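# Two arms stack blocks to match a goal image

## Task

Assemble on the table the block structure shown in the goal image, with every block aligned squarely to its neighbours as pictured; then open the grippers and pull the arms away. The build only counts if it stands by itself once the robot has let go.

## Robot and tools

Robot: two Kinova Gen3 seven-joint arms, left_arm and right_arm, each ending in a Robotiq 2F-85 parallel gripper with a wrist camera. Bases in the scene frame: left_arm at (-0.026, +0.322, 0), quat_wxyz (+0.999, 0, 0, -0.034); right_arm at (-0.044, -0.332, 0), quat_wxyz (+1.000, 0, 0, +0.007). The names are labels only; left_arm sits on the +y side.

Frame: one shared scene frame. Origin on the table surface midway between the bases, +x out over the table, +z up. Positions in metres, orientations as quaternions written w, x, y, z. In the gripper's own frame the fingers extend along +z and the pads close along y. The reported end_effector_position is the spot between the pads when shut; closed fingertips stick out about 19 mm past it (about 6 mm when fully open), and closing pushes the tips roughly 13 mm further from the wrist, so leave that gap above the table. Reported hand positions can be slightly off, worse at long reach.

The row (used by both motion tools): exactly 20 numbers, always including both arms even if one stays still. Numbers 1-10 belong to left_arm: x, y, z, qw, qx, qy, qz, then gripper position, force_limit, speed. Numbers 11-20 repeat this for right_arm. The seven pose numbers are an absolute target for that gripper in the scene frame, not an offset. The three gripper numbers each lie in [-1, 1]. position: +1 fully open (85 mm), about -0.8 pads touching, -1 keep closing until blocked. force_limit: on a 40 mm object closed slowly, about 20 N at -1, 128 N at 0, 235 N at +1 (tiny or thin items get less). speed: pad gap changes about 20 mm/s at -1, 85 at 0, 150 at +1; fast closing adds up to about 12 N. Zeros are real commands, so to leave a gripper alone resend its previous three numbers. To keep an arm still, resend the pose from the last result before it stopped, plus its gripper numbers; to hold an orientation, reuse the same target quaternion every row rather than the drifting reported one.

Tools:
- execute_actions {"actions": [...], "pictures": bool}. Empty list: just reports state (with pictures). One action: {"rows": [[20 numbers], ...], "steps": n}, up to 15 rows and 15 steps of 1/30 s; each row lasts one step and the final row repeats to fill. Minimum 5 steps. One wait: {"steps": n} up to 300, counted from the previous result. A target more than 0.6 m from the arm's last reported position along any gripper axis is refused and nothing moves.
- move {"target": [20 numbers], "speed": m/s from 0.002 to 0.5, default 0.25; rotation capped at twice that in rad/s}. Straight-line path for each gripper to its absolute pose, both finishing together, 0.5 to 10 s. Gripper numbers are sent at the start. It does not avoid obstacles or the other arm. The result adds a move: line (done, off_target, moving, held, fault) and limits (paced = target clipped; held = a safety check blocked steps, after which the arm may jump fast), plus each gripper's remaining distance.
- wait {"seconds": 0 to 10}: sends nothing new.
- zoom_image {"camera": cam_low | cam_left_wrist | cam_right_wrist, "region": [x0, y0, x1, y1]} pixels, top-left origin, at most 504x504. Images are 896x504.
- show_instructions: shows the reference pages, including the goal image.
- read_manual: licence texts only.
- finished_scene {"scene": n}: ends the scene and grades it; irreversible.

Control behaviour: each step the commanded pose is clipped to within 70 mm and 16 degrees of the measured pose, then solved by damped IK, favouring position over orientation. Long moves may stop short; read the result and send the remainder. Results are captured 5 steps before an action ends; those steps then run while you compose your next call, and the simulation keeps running during that time. Only a result with nothing pending shows a Hand target line.

Result lines: state line per arm with position and quaternion; object_status for each gripper: 0 moving, 1 blocked while opening, 2 blocked while closing (a grip), 3 reached the command or pads met. position_measured is in counts: 3 open, ~78 = 60 mm, ~130 = 40 mm, ~180 = 20 mm, ~230 pads together. Changing position by 0.01 or more is needed before new force_limit or speed apply. "pose unreachable" and HELD mean the clearance check altered or blocked a command. Joint torques, joint positions, MOTOR HOT and fault lines also appear.

Gripping: close with position -1, keep sending -1, and confirm object_status 2. Grips at force_limit -1 keep reading 2 even after losing the object, so check visually. Parts may get a brief tug while held.

Avoid: knocking anything off the table (fails the task); arms colliding or pressing on each other; fast or deep pushes into contact (torque at a joint's load limit, 48.6 N m for the first four joints and 30.6 for the wrist ones, halts that arm for 10 s); holding loads long enough to overheat motors (warning at 60 °C, arm sags at 75 °C); drops, slips and slams. Joint ranges: shoulder ±2.25, elbow ±2.58, wrist pitch ±2.10 rad, others ±6.283. Finish by releasing and retracting both arms.

Each tool is called after "Call:" as a command line: name --argument value for each argument, lists and objects as JSON in quotes; but a table of rows of numbers goes row by row, as --pt "numbers of a row", without its own name.

Reference images:

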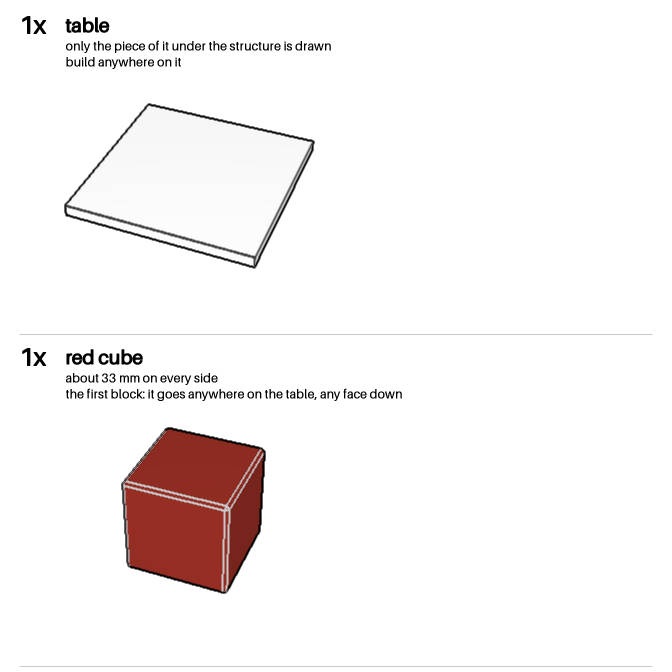

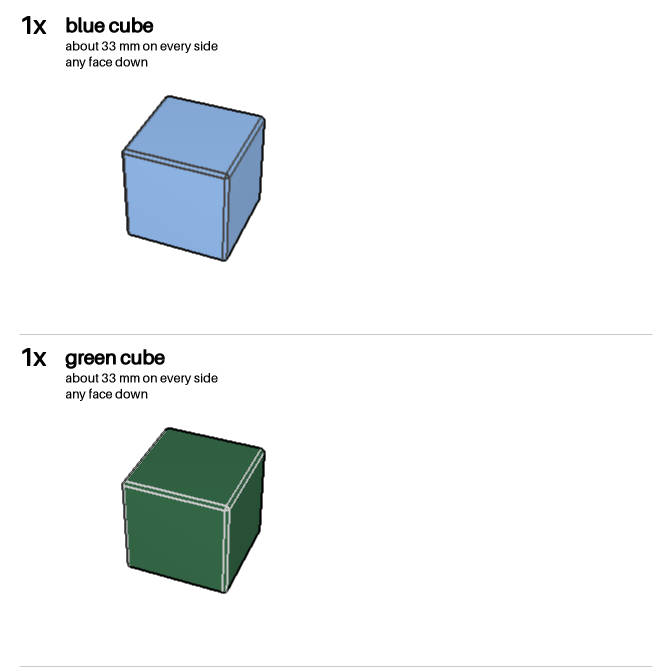

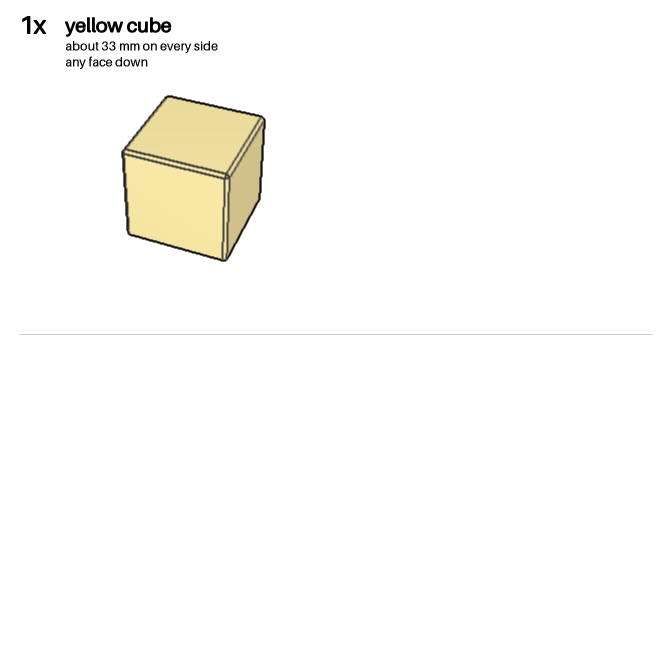

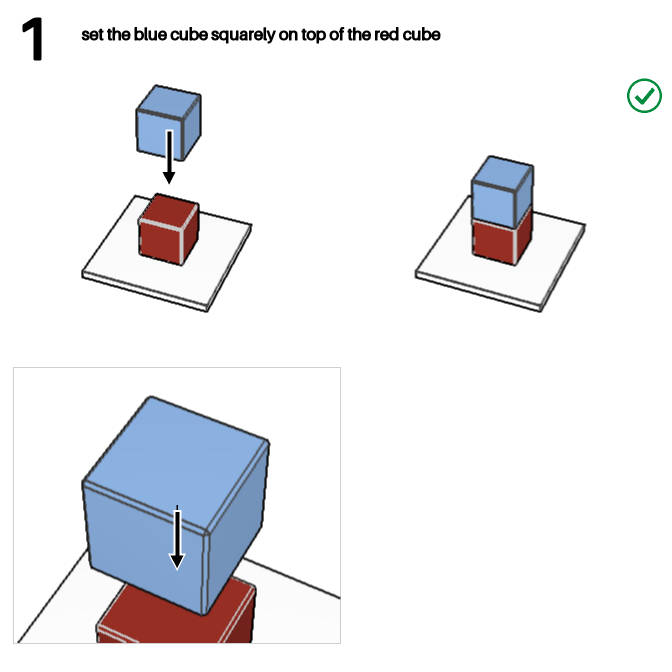

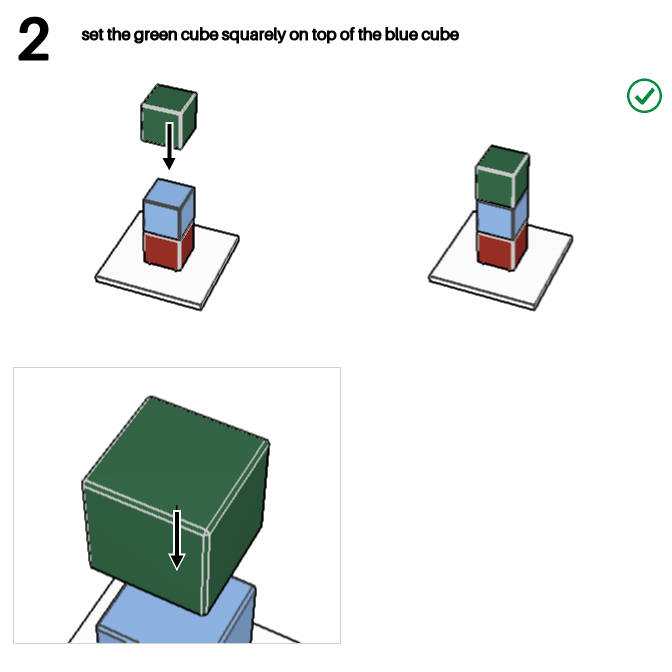

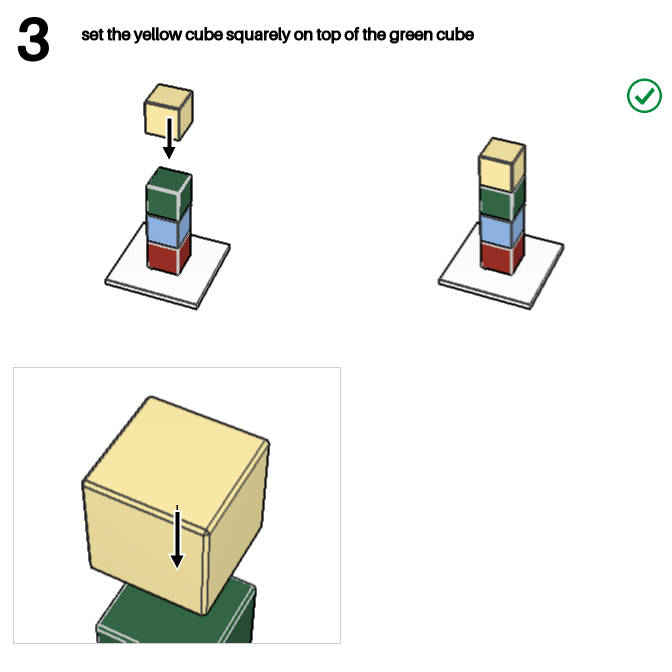

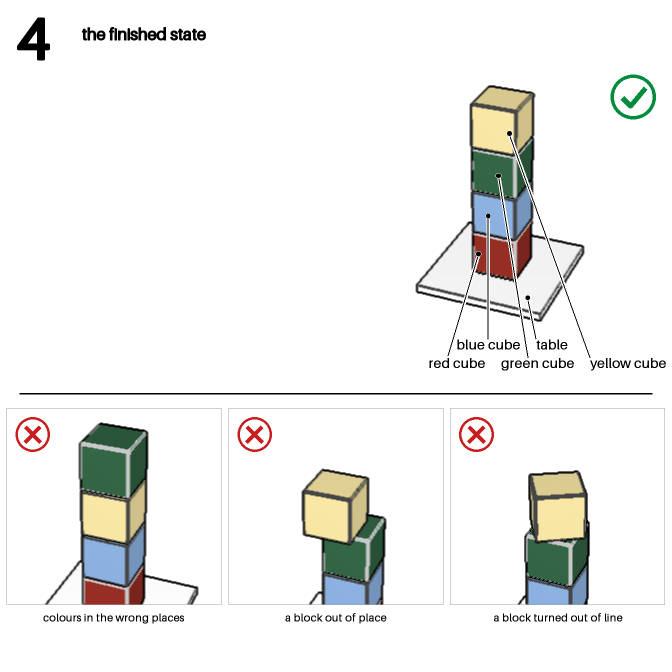

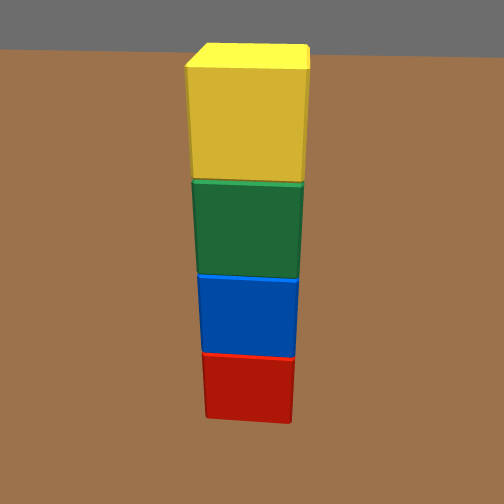

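## Session

Call:
execute_actions --actions '[]'

Scene clock: 0.00 s of 7193.50 s.
left_arm: end_effector_position=(+0.2027, -0.0478, +0.1600) position_measured=3 object_status=3 end_effector_quat_wxyz=(+0.111, +0.869, -0.342, +0.339) | right_arm: end_effector_position=(+0.1970, -0.5671, +0.2608) position_measured=3 object_status=3 end_effector_quat_wxyz=(+0.111, +0.743, +0.504, -0.426)
Joint positions: left_arm=[ 1.065  0.318  0.072  2.451 -2.241  0.452  1.044] | right_arm=[-0.111  0.442  0.256  1.902  0.622  1.431 -0.532]
Joint velocities: left_arm=[-0.    -0.002  0.     0.001  0.     0.     0.   ] | right_arm=[-0.001  0.     0.     0.    -0.002 -0.001 -0.   ]
Joint torques (N m, as the joint torque sensors report them, + toward a larger angle): no reading
Hand target (left_arm): +0.203, -0.048, +0.160; +0.111, +0.869, -0.342, +0.339
Hand target (right_arm): +0.197, -0.567, +0.261; +0.111, +0.743, +0.504, -0.426

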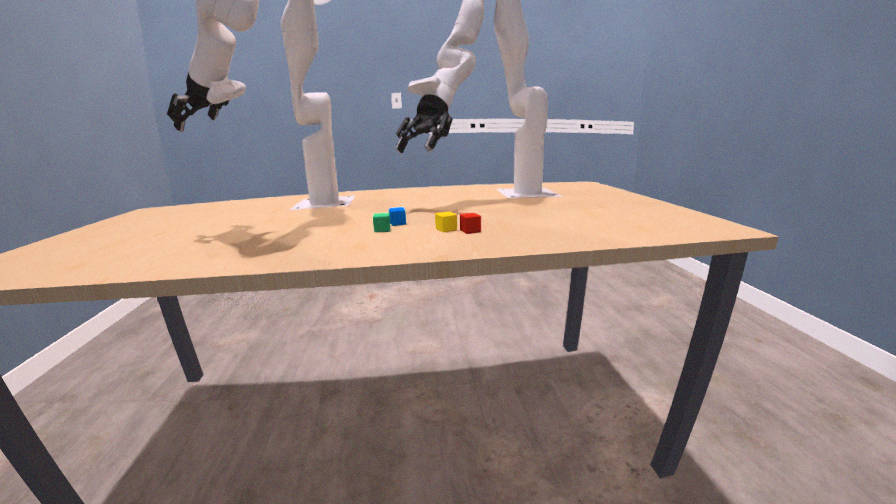

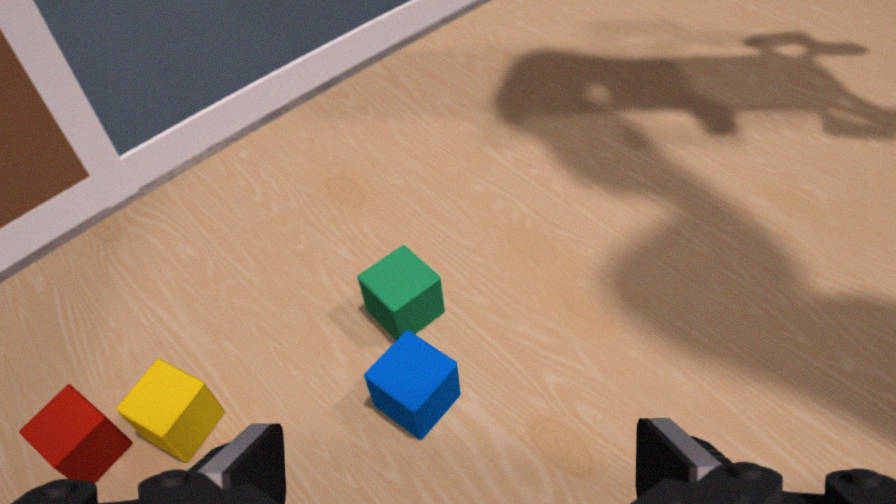

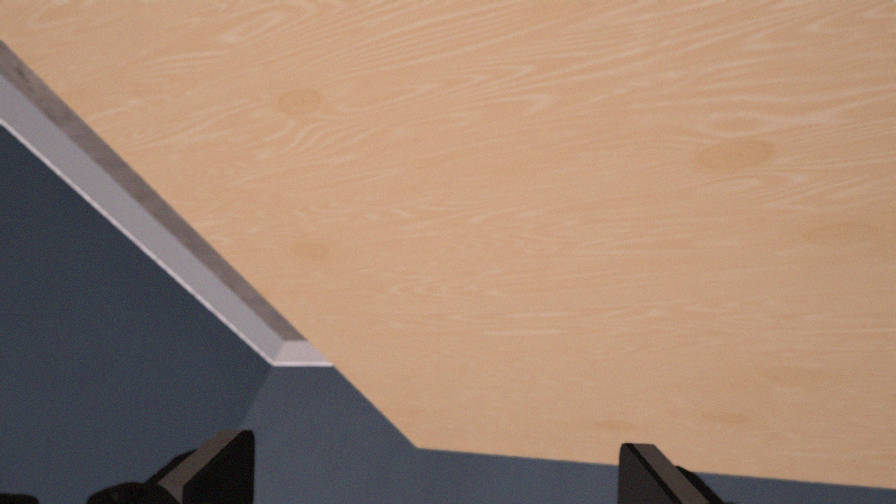

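Look from above with the left arm.

Call:
move --target '[0.32,-0.08,0.25,0,1,0,0,1,-0.5,0.5,0.197,-0.567,0.261,0.111,0.743,0.504,-0.426,1,0,0]' --speed 0.4

Scene clock: 2.73 s of 7193.50 s.
left_arm: end_effector_position=(+0.3186, -0.0804, +0.2506) position_measured=3 object_status=3 end_effector_quat_wxyz=(-0.000, +1.000, -0.001, -0.000) | right_arm: end_effector_position=(+0.1970, -0.5670, +0.2610) position_measured=3 object_status=3 end_effector_quat_wxyz=(+0.111, +0.743, +0.504, -0.426)
Joint positions: left_arm=[ 0.536  0.586  0.382  1.269 -0.214  1.328 -0.594] | right_arm=[-0.111  0.442  0.257  1.901  0.621  1.433 -0.532]
Joint velocities: left_arm=[ 0.002  0.013  0.    -0.006  0.001  0.001 -0.001] | right_arm=[-0.001 -0.     0.     0.     0.    -0.001 -0.002]
Joint torques (N m, as the joint torque sensors report them, + toward a larger angle): left_arm=[ -0.23 -20.26   1.81  -8.    -0.32   0.34  -0.07] | right_arm=[  0.29 -12.87   2.22  -5.21   1.55   1.78  -0.11]
Hand target (left_arm): +0.318, -0.081, +0.250; -0.001, +1.000, -0.001, -0.001
Hand target (right_arm): +0.197, -0.567, +0.261; +0.111, +0.743, +0.504, -0.426
Off the commanded pose (left_arm): 0.002 m, 0 deg.
Off the commanded pose (right_arm): 0.000 m, 0 deg.
Kept back: nothing.
move: done; limits=paced

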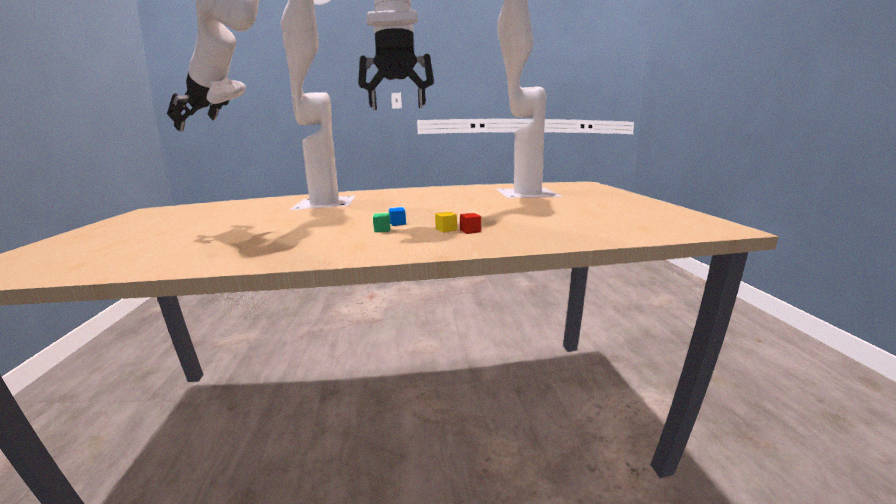

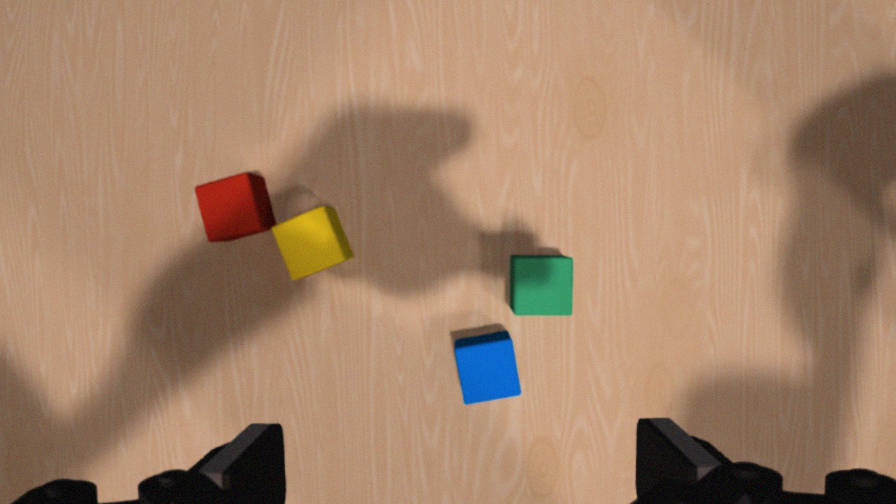

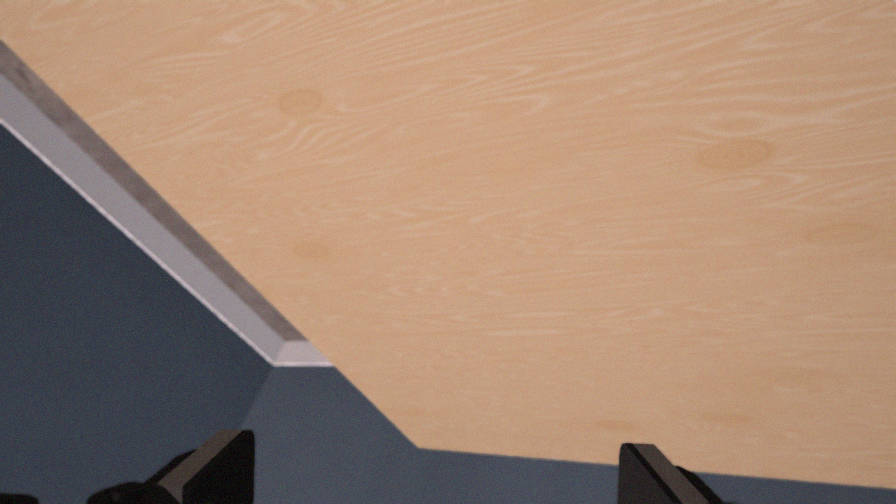

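Call:
move --target '[0.30,-0.095,0.09,0,0.996,0.087,0,0.4,-0.5,0.5,0.197,-0.567,0.261,0.111,0.743,0.504,-0.426,1,0,0]' --speed 0.4

Scene clock: 3.87 s of 7193.50 s.
left_arm: end_effector_position=(+0.3005, -0.0947, +0.0904) position_measured=78 object_status=3 end_effector_quat_wxyz=(-0.000, +0.996, +0.088, +0.000) | right_arm: end_effector_position=(+0.1970, -0.5670, +0.2610) position_measured=3 object_status=3 end_effector_quat_wxyz=(+0.111, +0.743, +0.504, -0.426)
Joint positions: left_arm=[ 0.619  0.754  0.295  1.513 -0.256  0.912 -0.332] | right_arm=[-0.111  0.442  0.257  1.901  0.621  1.433 -0.532]
Joint velocities: left_arm=[ 0.005  0.004  0.002  0.001 -0.     0.     0.001] | right_arm=[ 0.001  0.    -0.    -0.001  0.001  0.     0.001]
Joint torques (N m, as the joint torque sensors report them, + toward a larger angle): left_arm=[ -0.61 -21.54   1.99  -6.46  -0.42   0.2    0.02] | right_arm=[  0.29 -12.78   2.05  -4.79   1.63   1.98  -0.09]
Hand target (left_arm): +0.300, -0.095, +0.090; -0.000, +0.996, +0.087, +0.000
Hand target (right_arm): +0.197, -0.567, +0.261; +0.111, +0.743, +0.504, -0.426
Off the commanded pose (left_arm): 0.001 m, 0 deg.
Off the commanded pose (right_arm): 0.000 m, 0 deg.
Kept back: nothing.
move: done

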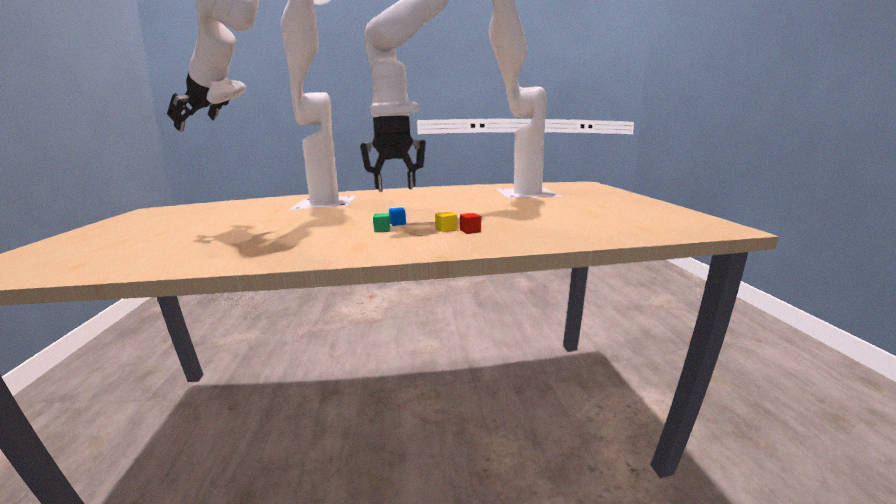

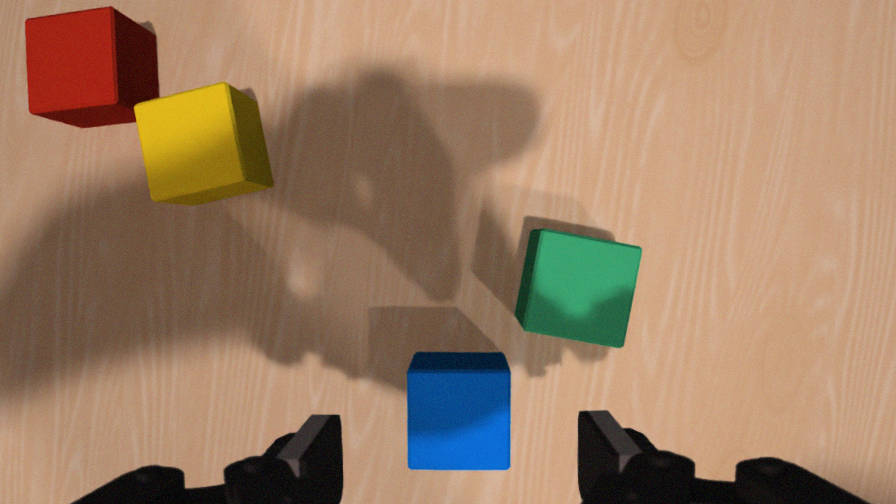

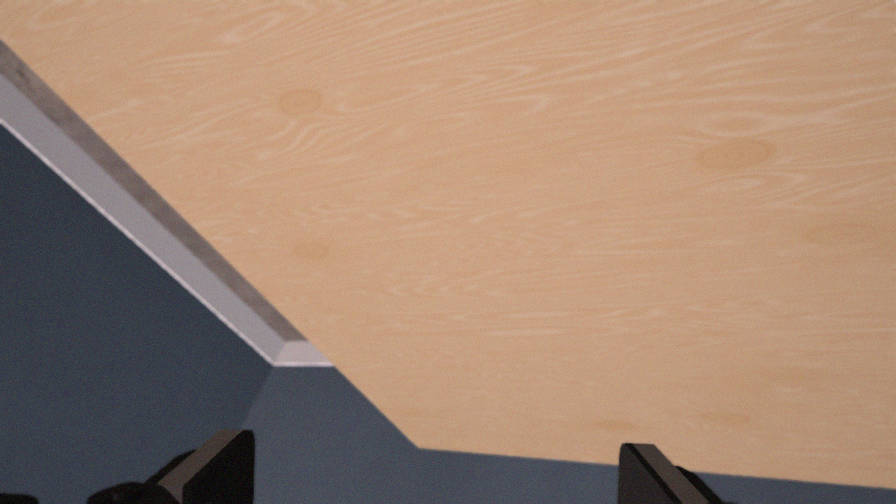

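Call:
move --target '[0.298,-0.095,0.022,0,0.996,0.087,0,0.4,-0.5,0.5,0.197,-0.567,0.261,0.111,0.743,0.504,-0.426,1,0,0]' --speed 0.15

Call:
move --target '[0.298,-0.095,0.022,0,0.996,0.087,0,-1,-0.5,0.5,0.197,-0.567,0.261,0.111,0.743,0.504,-0.426,1,0,0]'

Call:
move --target '[0.298,-0.095,0.09,0,0.996,0.087,0,-1,-0.5,0.5,0.197,-0.567,0.261,0.111,0.743,0.504,-0.426,1,0,0]'

Call:
move --target '[0.353,0.042,0.09,0,0.991,0.131,0,-1,-0.5,0.5,0.197,-0.567,0.261,0.111,0.743,0.504,-0.426,1,0,0]'

Scene clock: 4.93 s of 7193.50 s.
left_arm: end_effector_position=(+0.2983, -0.0949, +0.0224) position_measured=78 object_status=3 end_effector_quat_wxyz=(+0.000, +0.996, +0.087, +0.000) | right_arm: end_effector_position=(+0.1970, -0.5670, +0.2610) position_measured=3 object_status=3 end_effector_quat_wxyz=(+0.111, +0.743, +0.504, -0.426)
Joint positions: left_arm=[ 0.641  0.86   0.261  1.56  -0.289  0.759 -0.302] | right_arm=[-0.111  0.442  0.257  1.901  0.621  1.433 -0.532]
Joint velocities: left_arm=[0.003 0.004 0.    0.    0.001 0.    0.   ] | right_arm=[ 0.001 -0.    -0.     0.    -0.     0.001  0.002]
Joint torques (N m, as the joint torque sensors report them, + toward a larger angle): left_arm=[ -0.51 -21.91   1.73  -5.6   -0.41   0.21  -0.01] | right_arm=[  0.24 -13.11   2.31  -5.11   1.6    1.86  -0.01]
Hand target (left_arm): +0.298, -0.095, +0.022; -0.000, +0.996, +0.087, +0.000
Hand target (right_arm): +0.197, -0.567, +0.261; +0.111, +0.743, +0.504, -0.426
Off the commanded pose (left_arm): 0.000 m, 0 deg.
Off the commanded pose (right_arm): 0.000 m, 0 deg.
Kept back: nothing.
move: done

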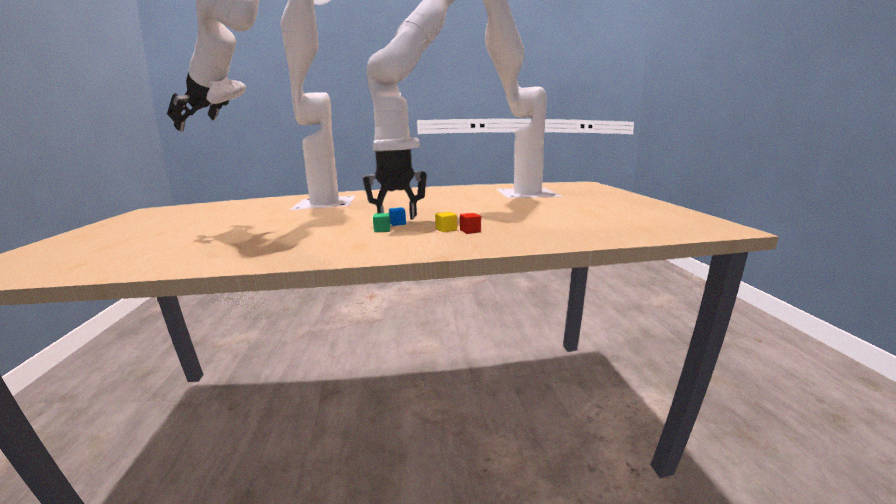

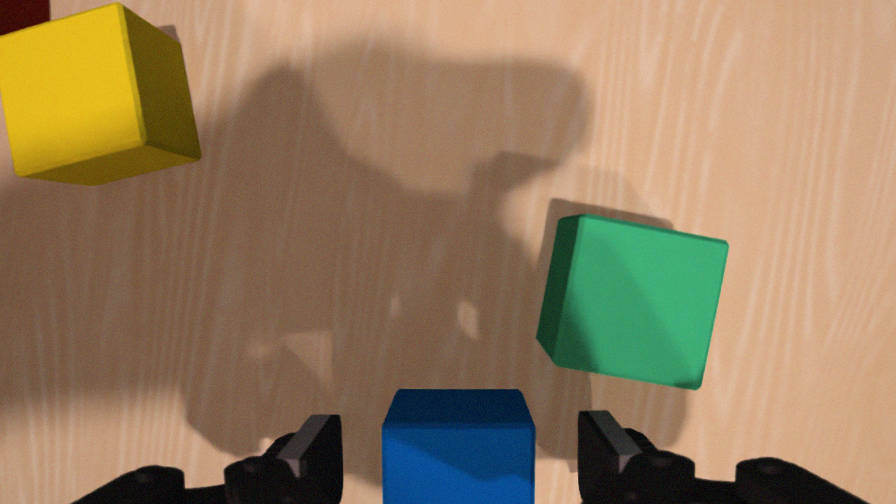

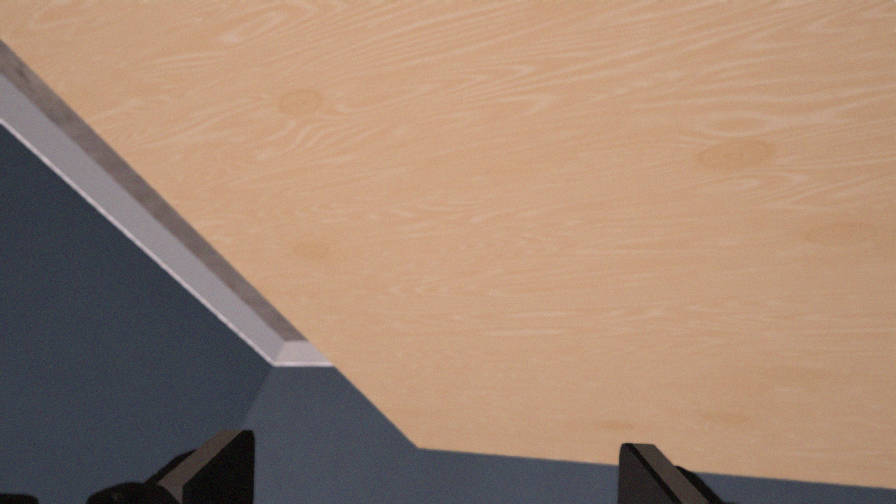

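Scene clock: 5.63 s of 7193.50 s.
left_arm: end_effector_position=(+0.2982, -0.0952, +0.0223) position_measured=150 object_status=2 end_effector_quat_wxyz=(+0.000, +0.996, +0.087, +0.000) | right_arm: end_effector_position=(+0.1970, -0.5670, +0.2610) position_measured=3 object_status=3 end_effector_quat_wxyz=(+0.111, +0.743, +0.504, -0.426)
Joint positions: left_arm=[ 0.641  0.861  0.261  1.56  -0.289  0.759 -0.303] | right_arm=[-0.111  0.442  0.257  1.901  0.621  1.433 -0.532]
Joint velocities: left_arm=[ 0.    -0.001  0.    -0.    -0.     0.     0.001] | right_arm=[ 0.     0.    -0.     0.     0.001 -0.001  0.002]
Joint torques (N m, as the joint torque sensors report them, + toward a larger angle): left_arm=[ -0.36 -21.61   1.74  -5.28  -0.44   0.21  -0.02] | right_arm=[  0.35 -12.89   2.18  -5.06   1.6    1.82  -0.02]
Hand target (left_arm): +0.298, -0.095, +0.022; -0.000, +0.996, +0.087, +0.000
Hand target (right_arm): +0.197, -0.567, +0.261; +0.111, +0.743, +0.504, -0.426
Off the commanded pose (left_arm): 0.000 m, 0 deg.
Off the commanded pose (right_arm): 0.000 m, 0 deg.
Kept back: nothing.
move: done

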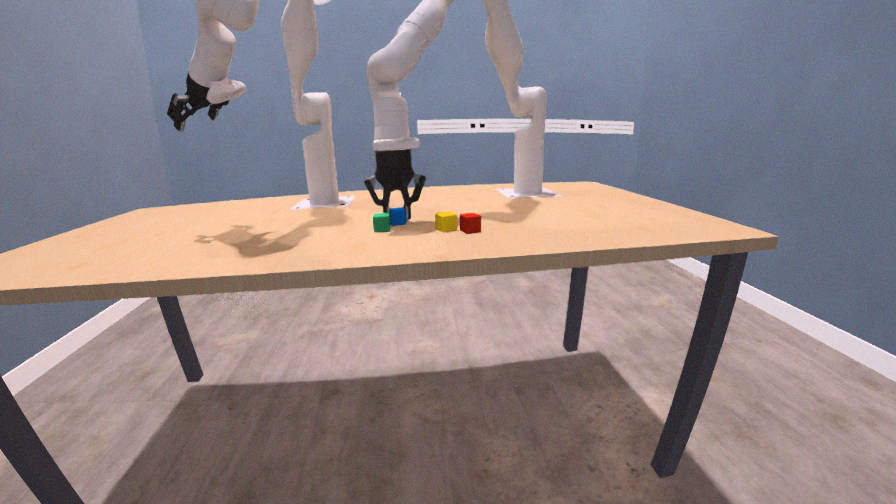

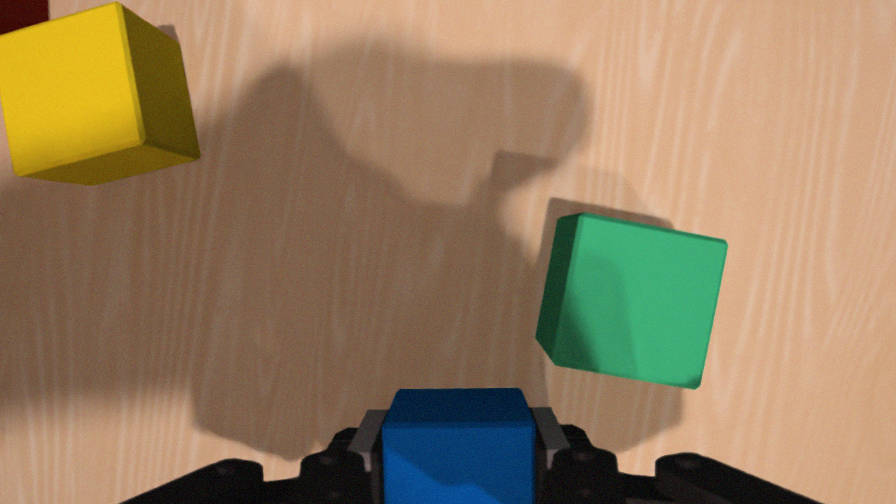

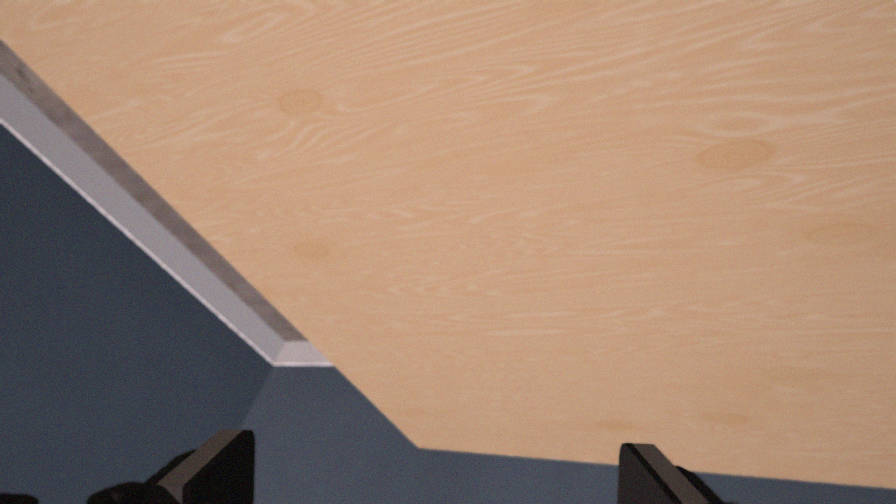

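Scene clock: 6.37 s of 7193.50 s.
left_arm: end_effector_position=(+0.2978, -0.0951, +0.0897) position_measured=150 object_status=2 end_effector_quat_wxyz=(-0.000, +0.996, +0.087, -0.000) | right_arm: end_effector_position=(+0.1970, -0.5670, +0.2610) position_measured=3 object_status=3 end_effector_quat_wxyz=(+0.111, +0.743, +0.504, -0.426)
Joint positions: left_arm=[ 0.622  0.753  0.296  1.519 -0.255  0.909 -0.329] | right_arm=[-0.111  0.442  0.257  1.901  0.621  1.433 -0.532]
Joint velocities: left_arm=[-0.002 -0.006 -0.002 -0.001  0.001 -0.    -0.   ] | right_arm=[-0.001 -0.    -0.    -0.001 -0.001 -0.     0.002]
Joint torques (N m, as the joint torque sensors report them, + toward a larger angle): left_arm=[ -0.46 -21.26   1.94  -6.39  -0.44   0.23   0.01] | right_arm=[  0.41 -12.95   2.09  -5.31   1.51   1.85   0.  ]
Hand target (left_arm): +0.298, -0.095, +0.090; +0.000, +0.996, +0.087, -0.000
Hand target (right_arm): +0.197, -0.567, +0.261; +0.111, +0.743, +0.504, -0.426
Off the commanded pose (left_arm): 0.000 m, 0 deg.
Off the commanded pose (right_arm): 0.000 m, 0 deg.
Kept back: nothing.
move: done

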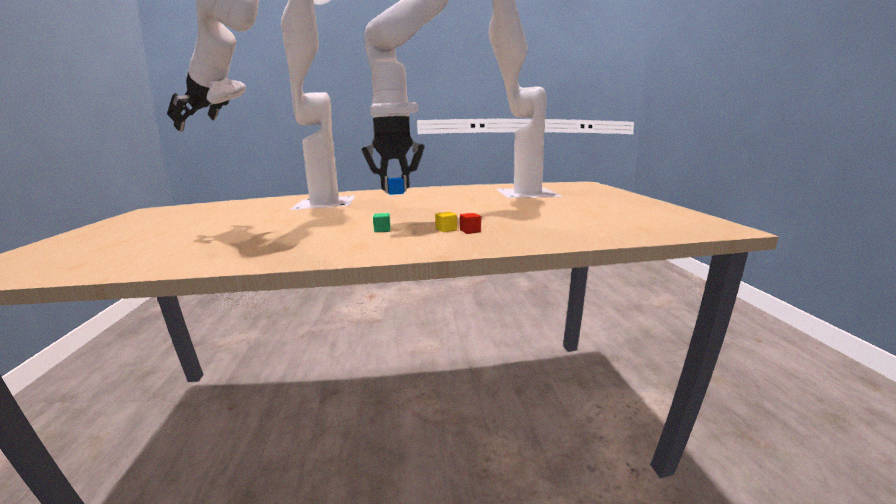

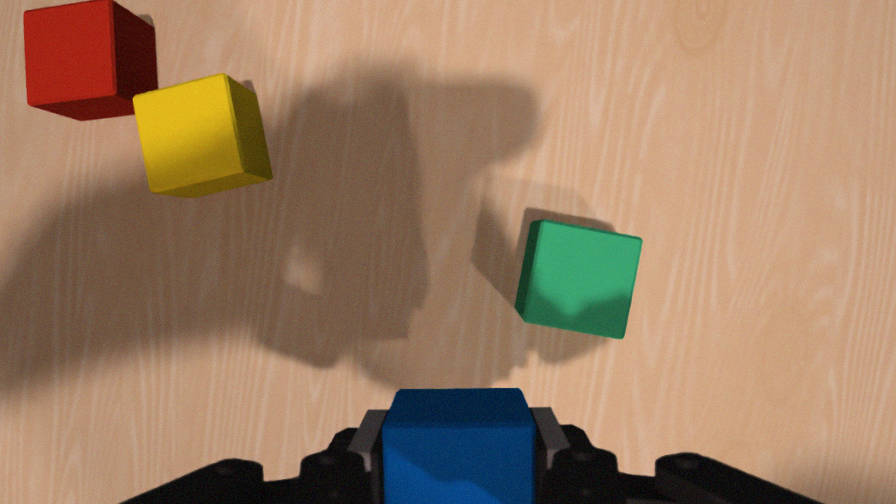

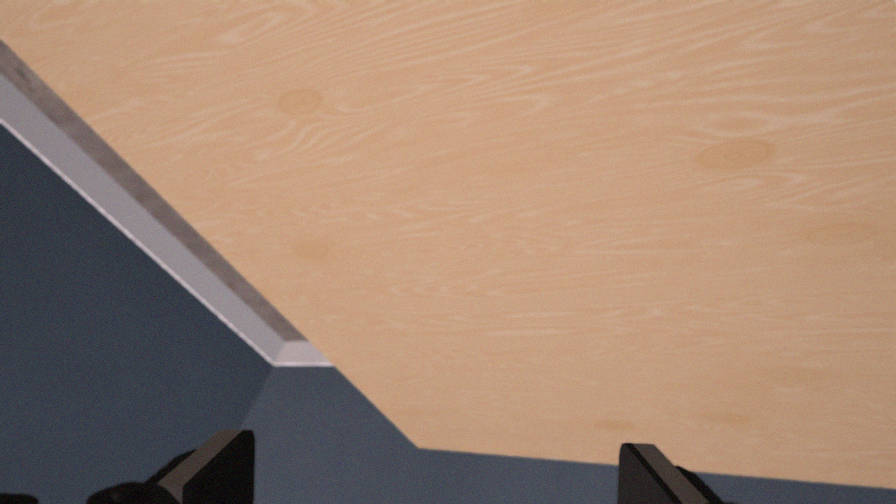

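Scene clock: 7.33 s of 7193.50 s.
left_arm: end_effector_position=(+0.3520, +0.0414, +0.0898) position_measured=150 object_status=2 end_effector_quat_wxyz=(+0.000, +0.991, +0.131, -0.000) | right_arm: end_effector_position=(+0.1970, -0.5670, +0.2610) position_measured=3 object_status=3 end_effector_quat_wxyz=(+0.111, +0.743, +0.504, -0.426)
Joint positions: left_arm=[ 0.336  0.649  0.278  1.735 -0.235  0.791 -0.515] | right_arm=[-0.111  0.442  0.257  1.901  0.621  1.433 -0.532]
Joint velocities: left_arm=[-0.01  -0.006 -0.008  0.002  0.002 -0.001 -0.005] | right_arm=[ 0.001  0.    -0.001  0.     0.     0.002  0.001]
Joint torques (N m, as the joint torque sensors report them, + toward a larger angle): left_arm=[ -0.09 -19.1    1.56  -5.86  -0.41   0.27   0.04] | right_arm=[  0.42 -12.77   2.08  -4.99   1.59   1.93  -0.03]
Hand target (left_arm): +0.352, +0.042, +0.090; +0.000, +0.991, +0.131, -0.000
Hand target (right_arm): +0.197, -0.567, +0.261; +0.111, +0.743, +0.504, -0.426
Off the commanded pose (left_arm): 0.001 m, 0 deg.
Off the commanded pose (right_arm): 0.000 m, 0 deg.
Kept back: nothing.
move: done

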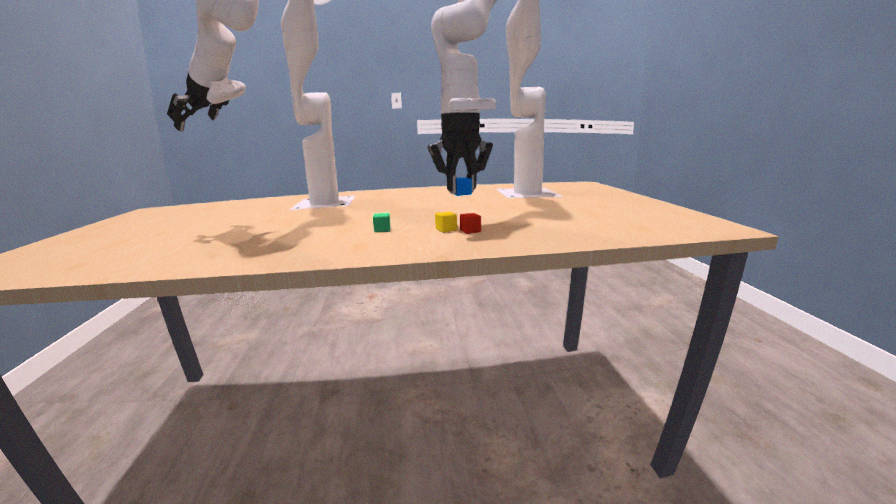

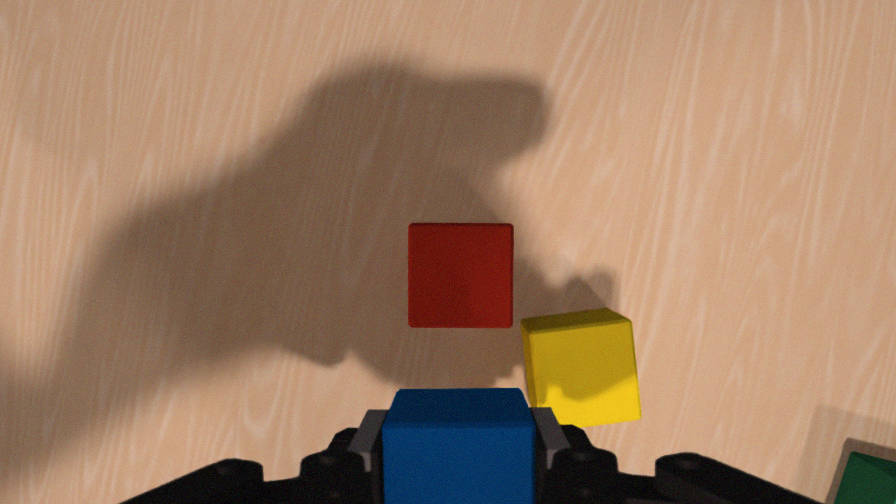

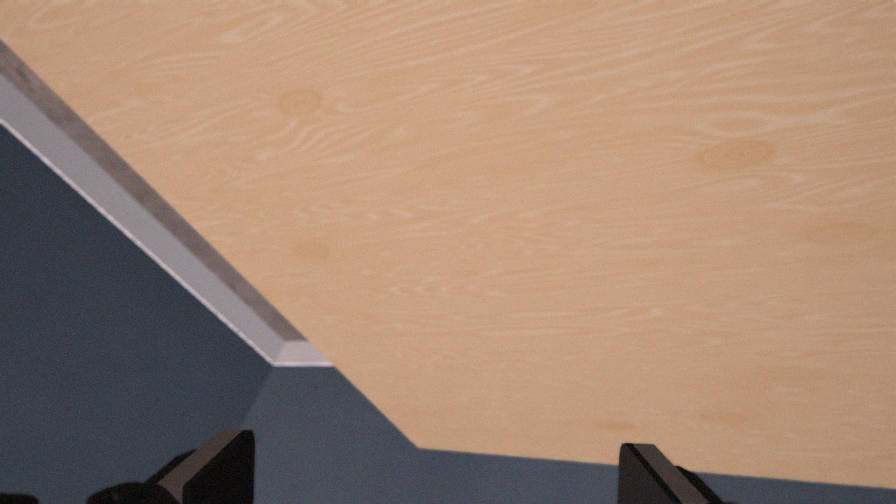

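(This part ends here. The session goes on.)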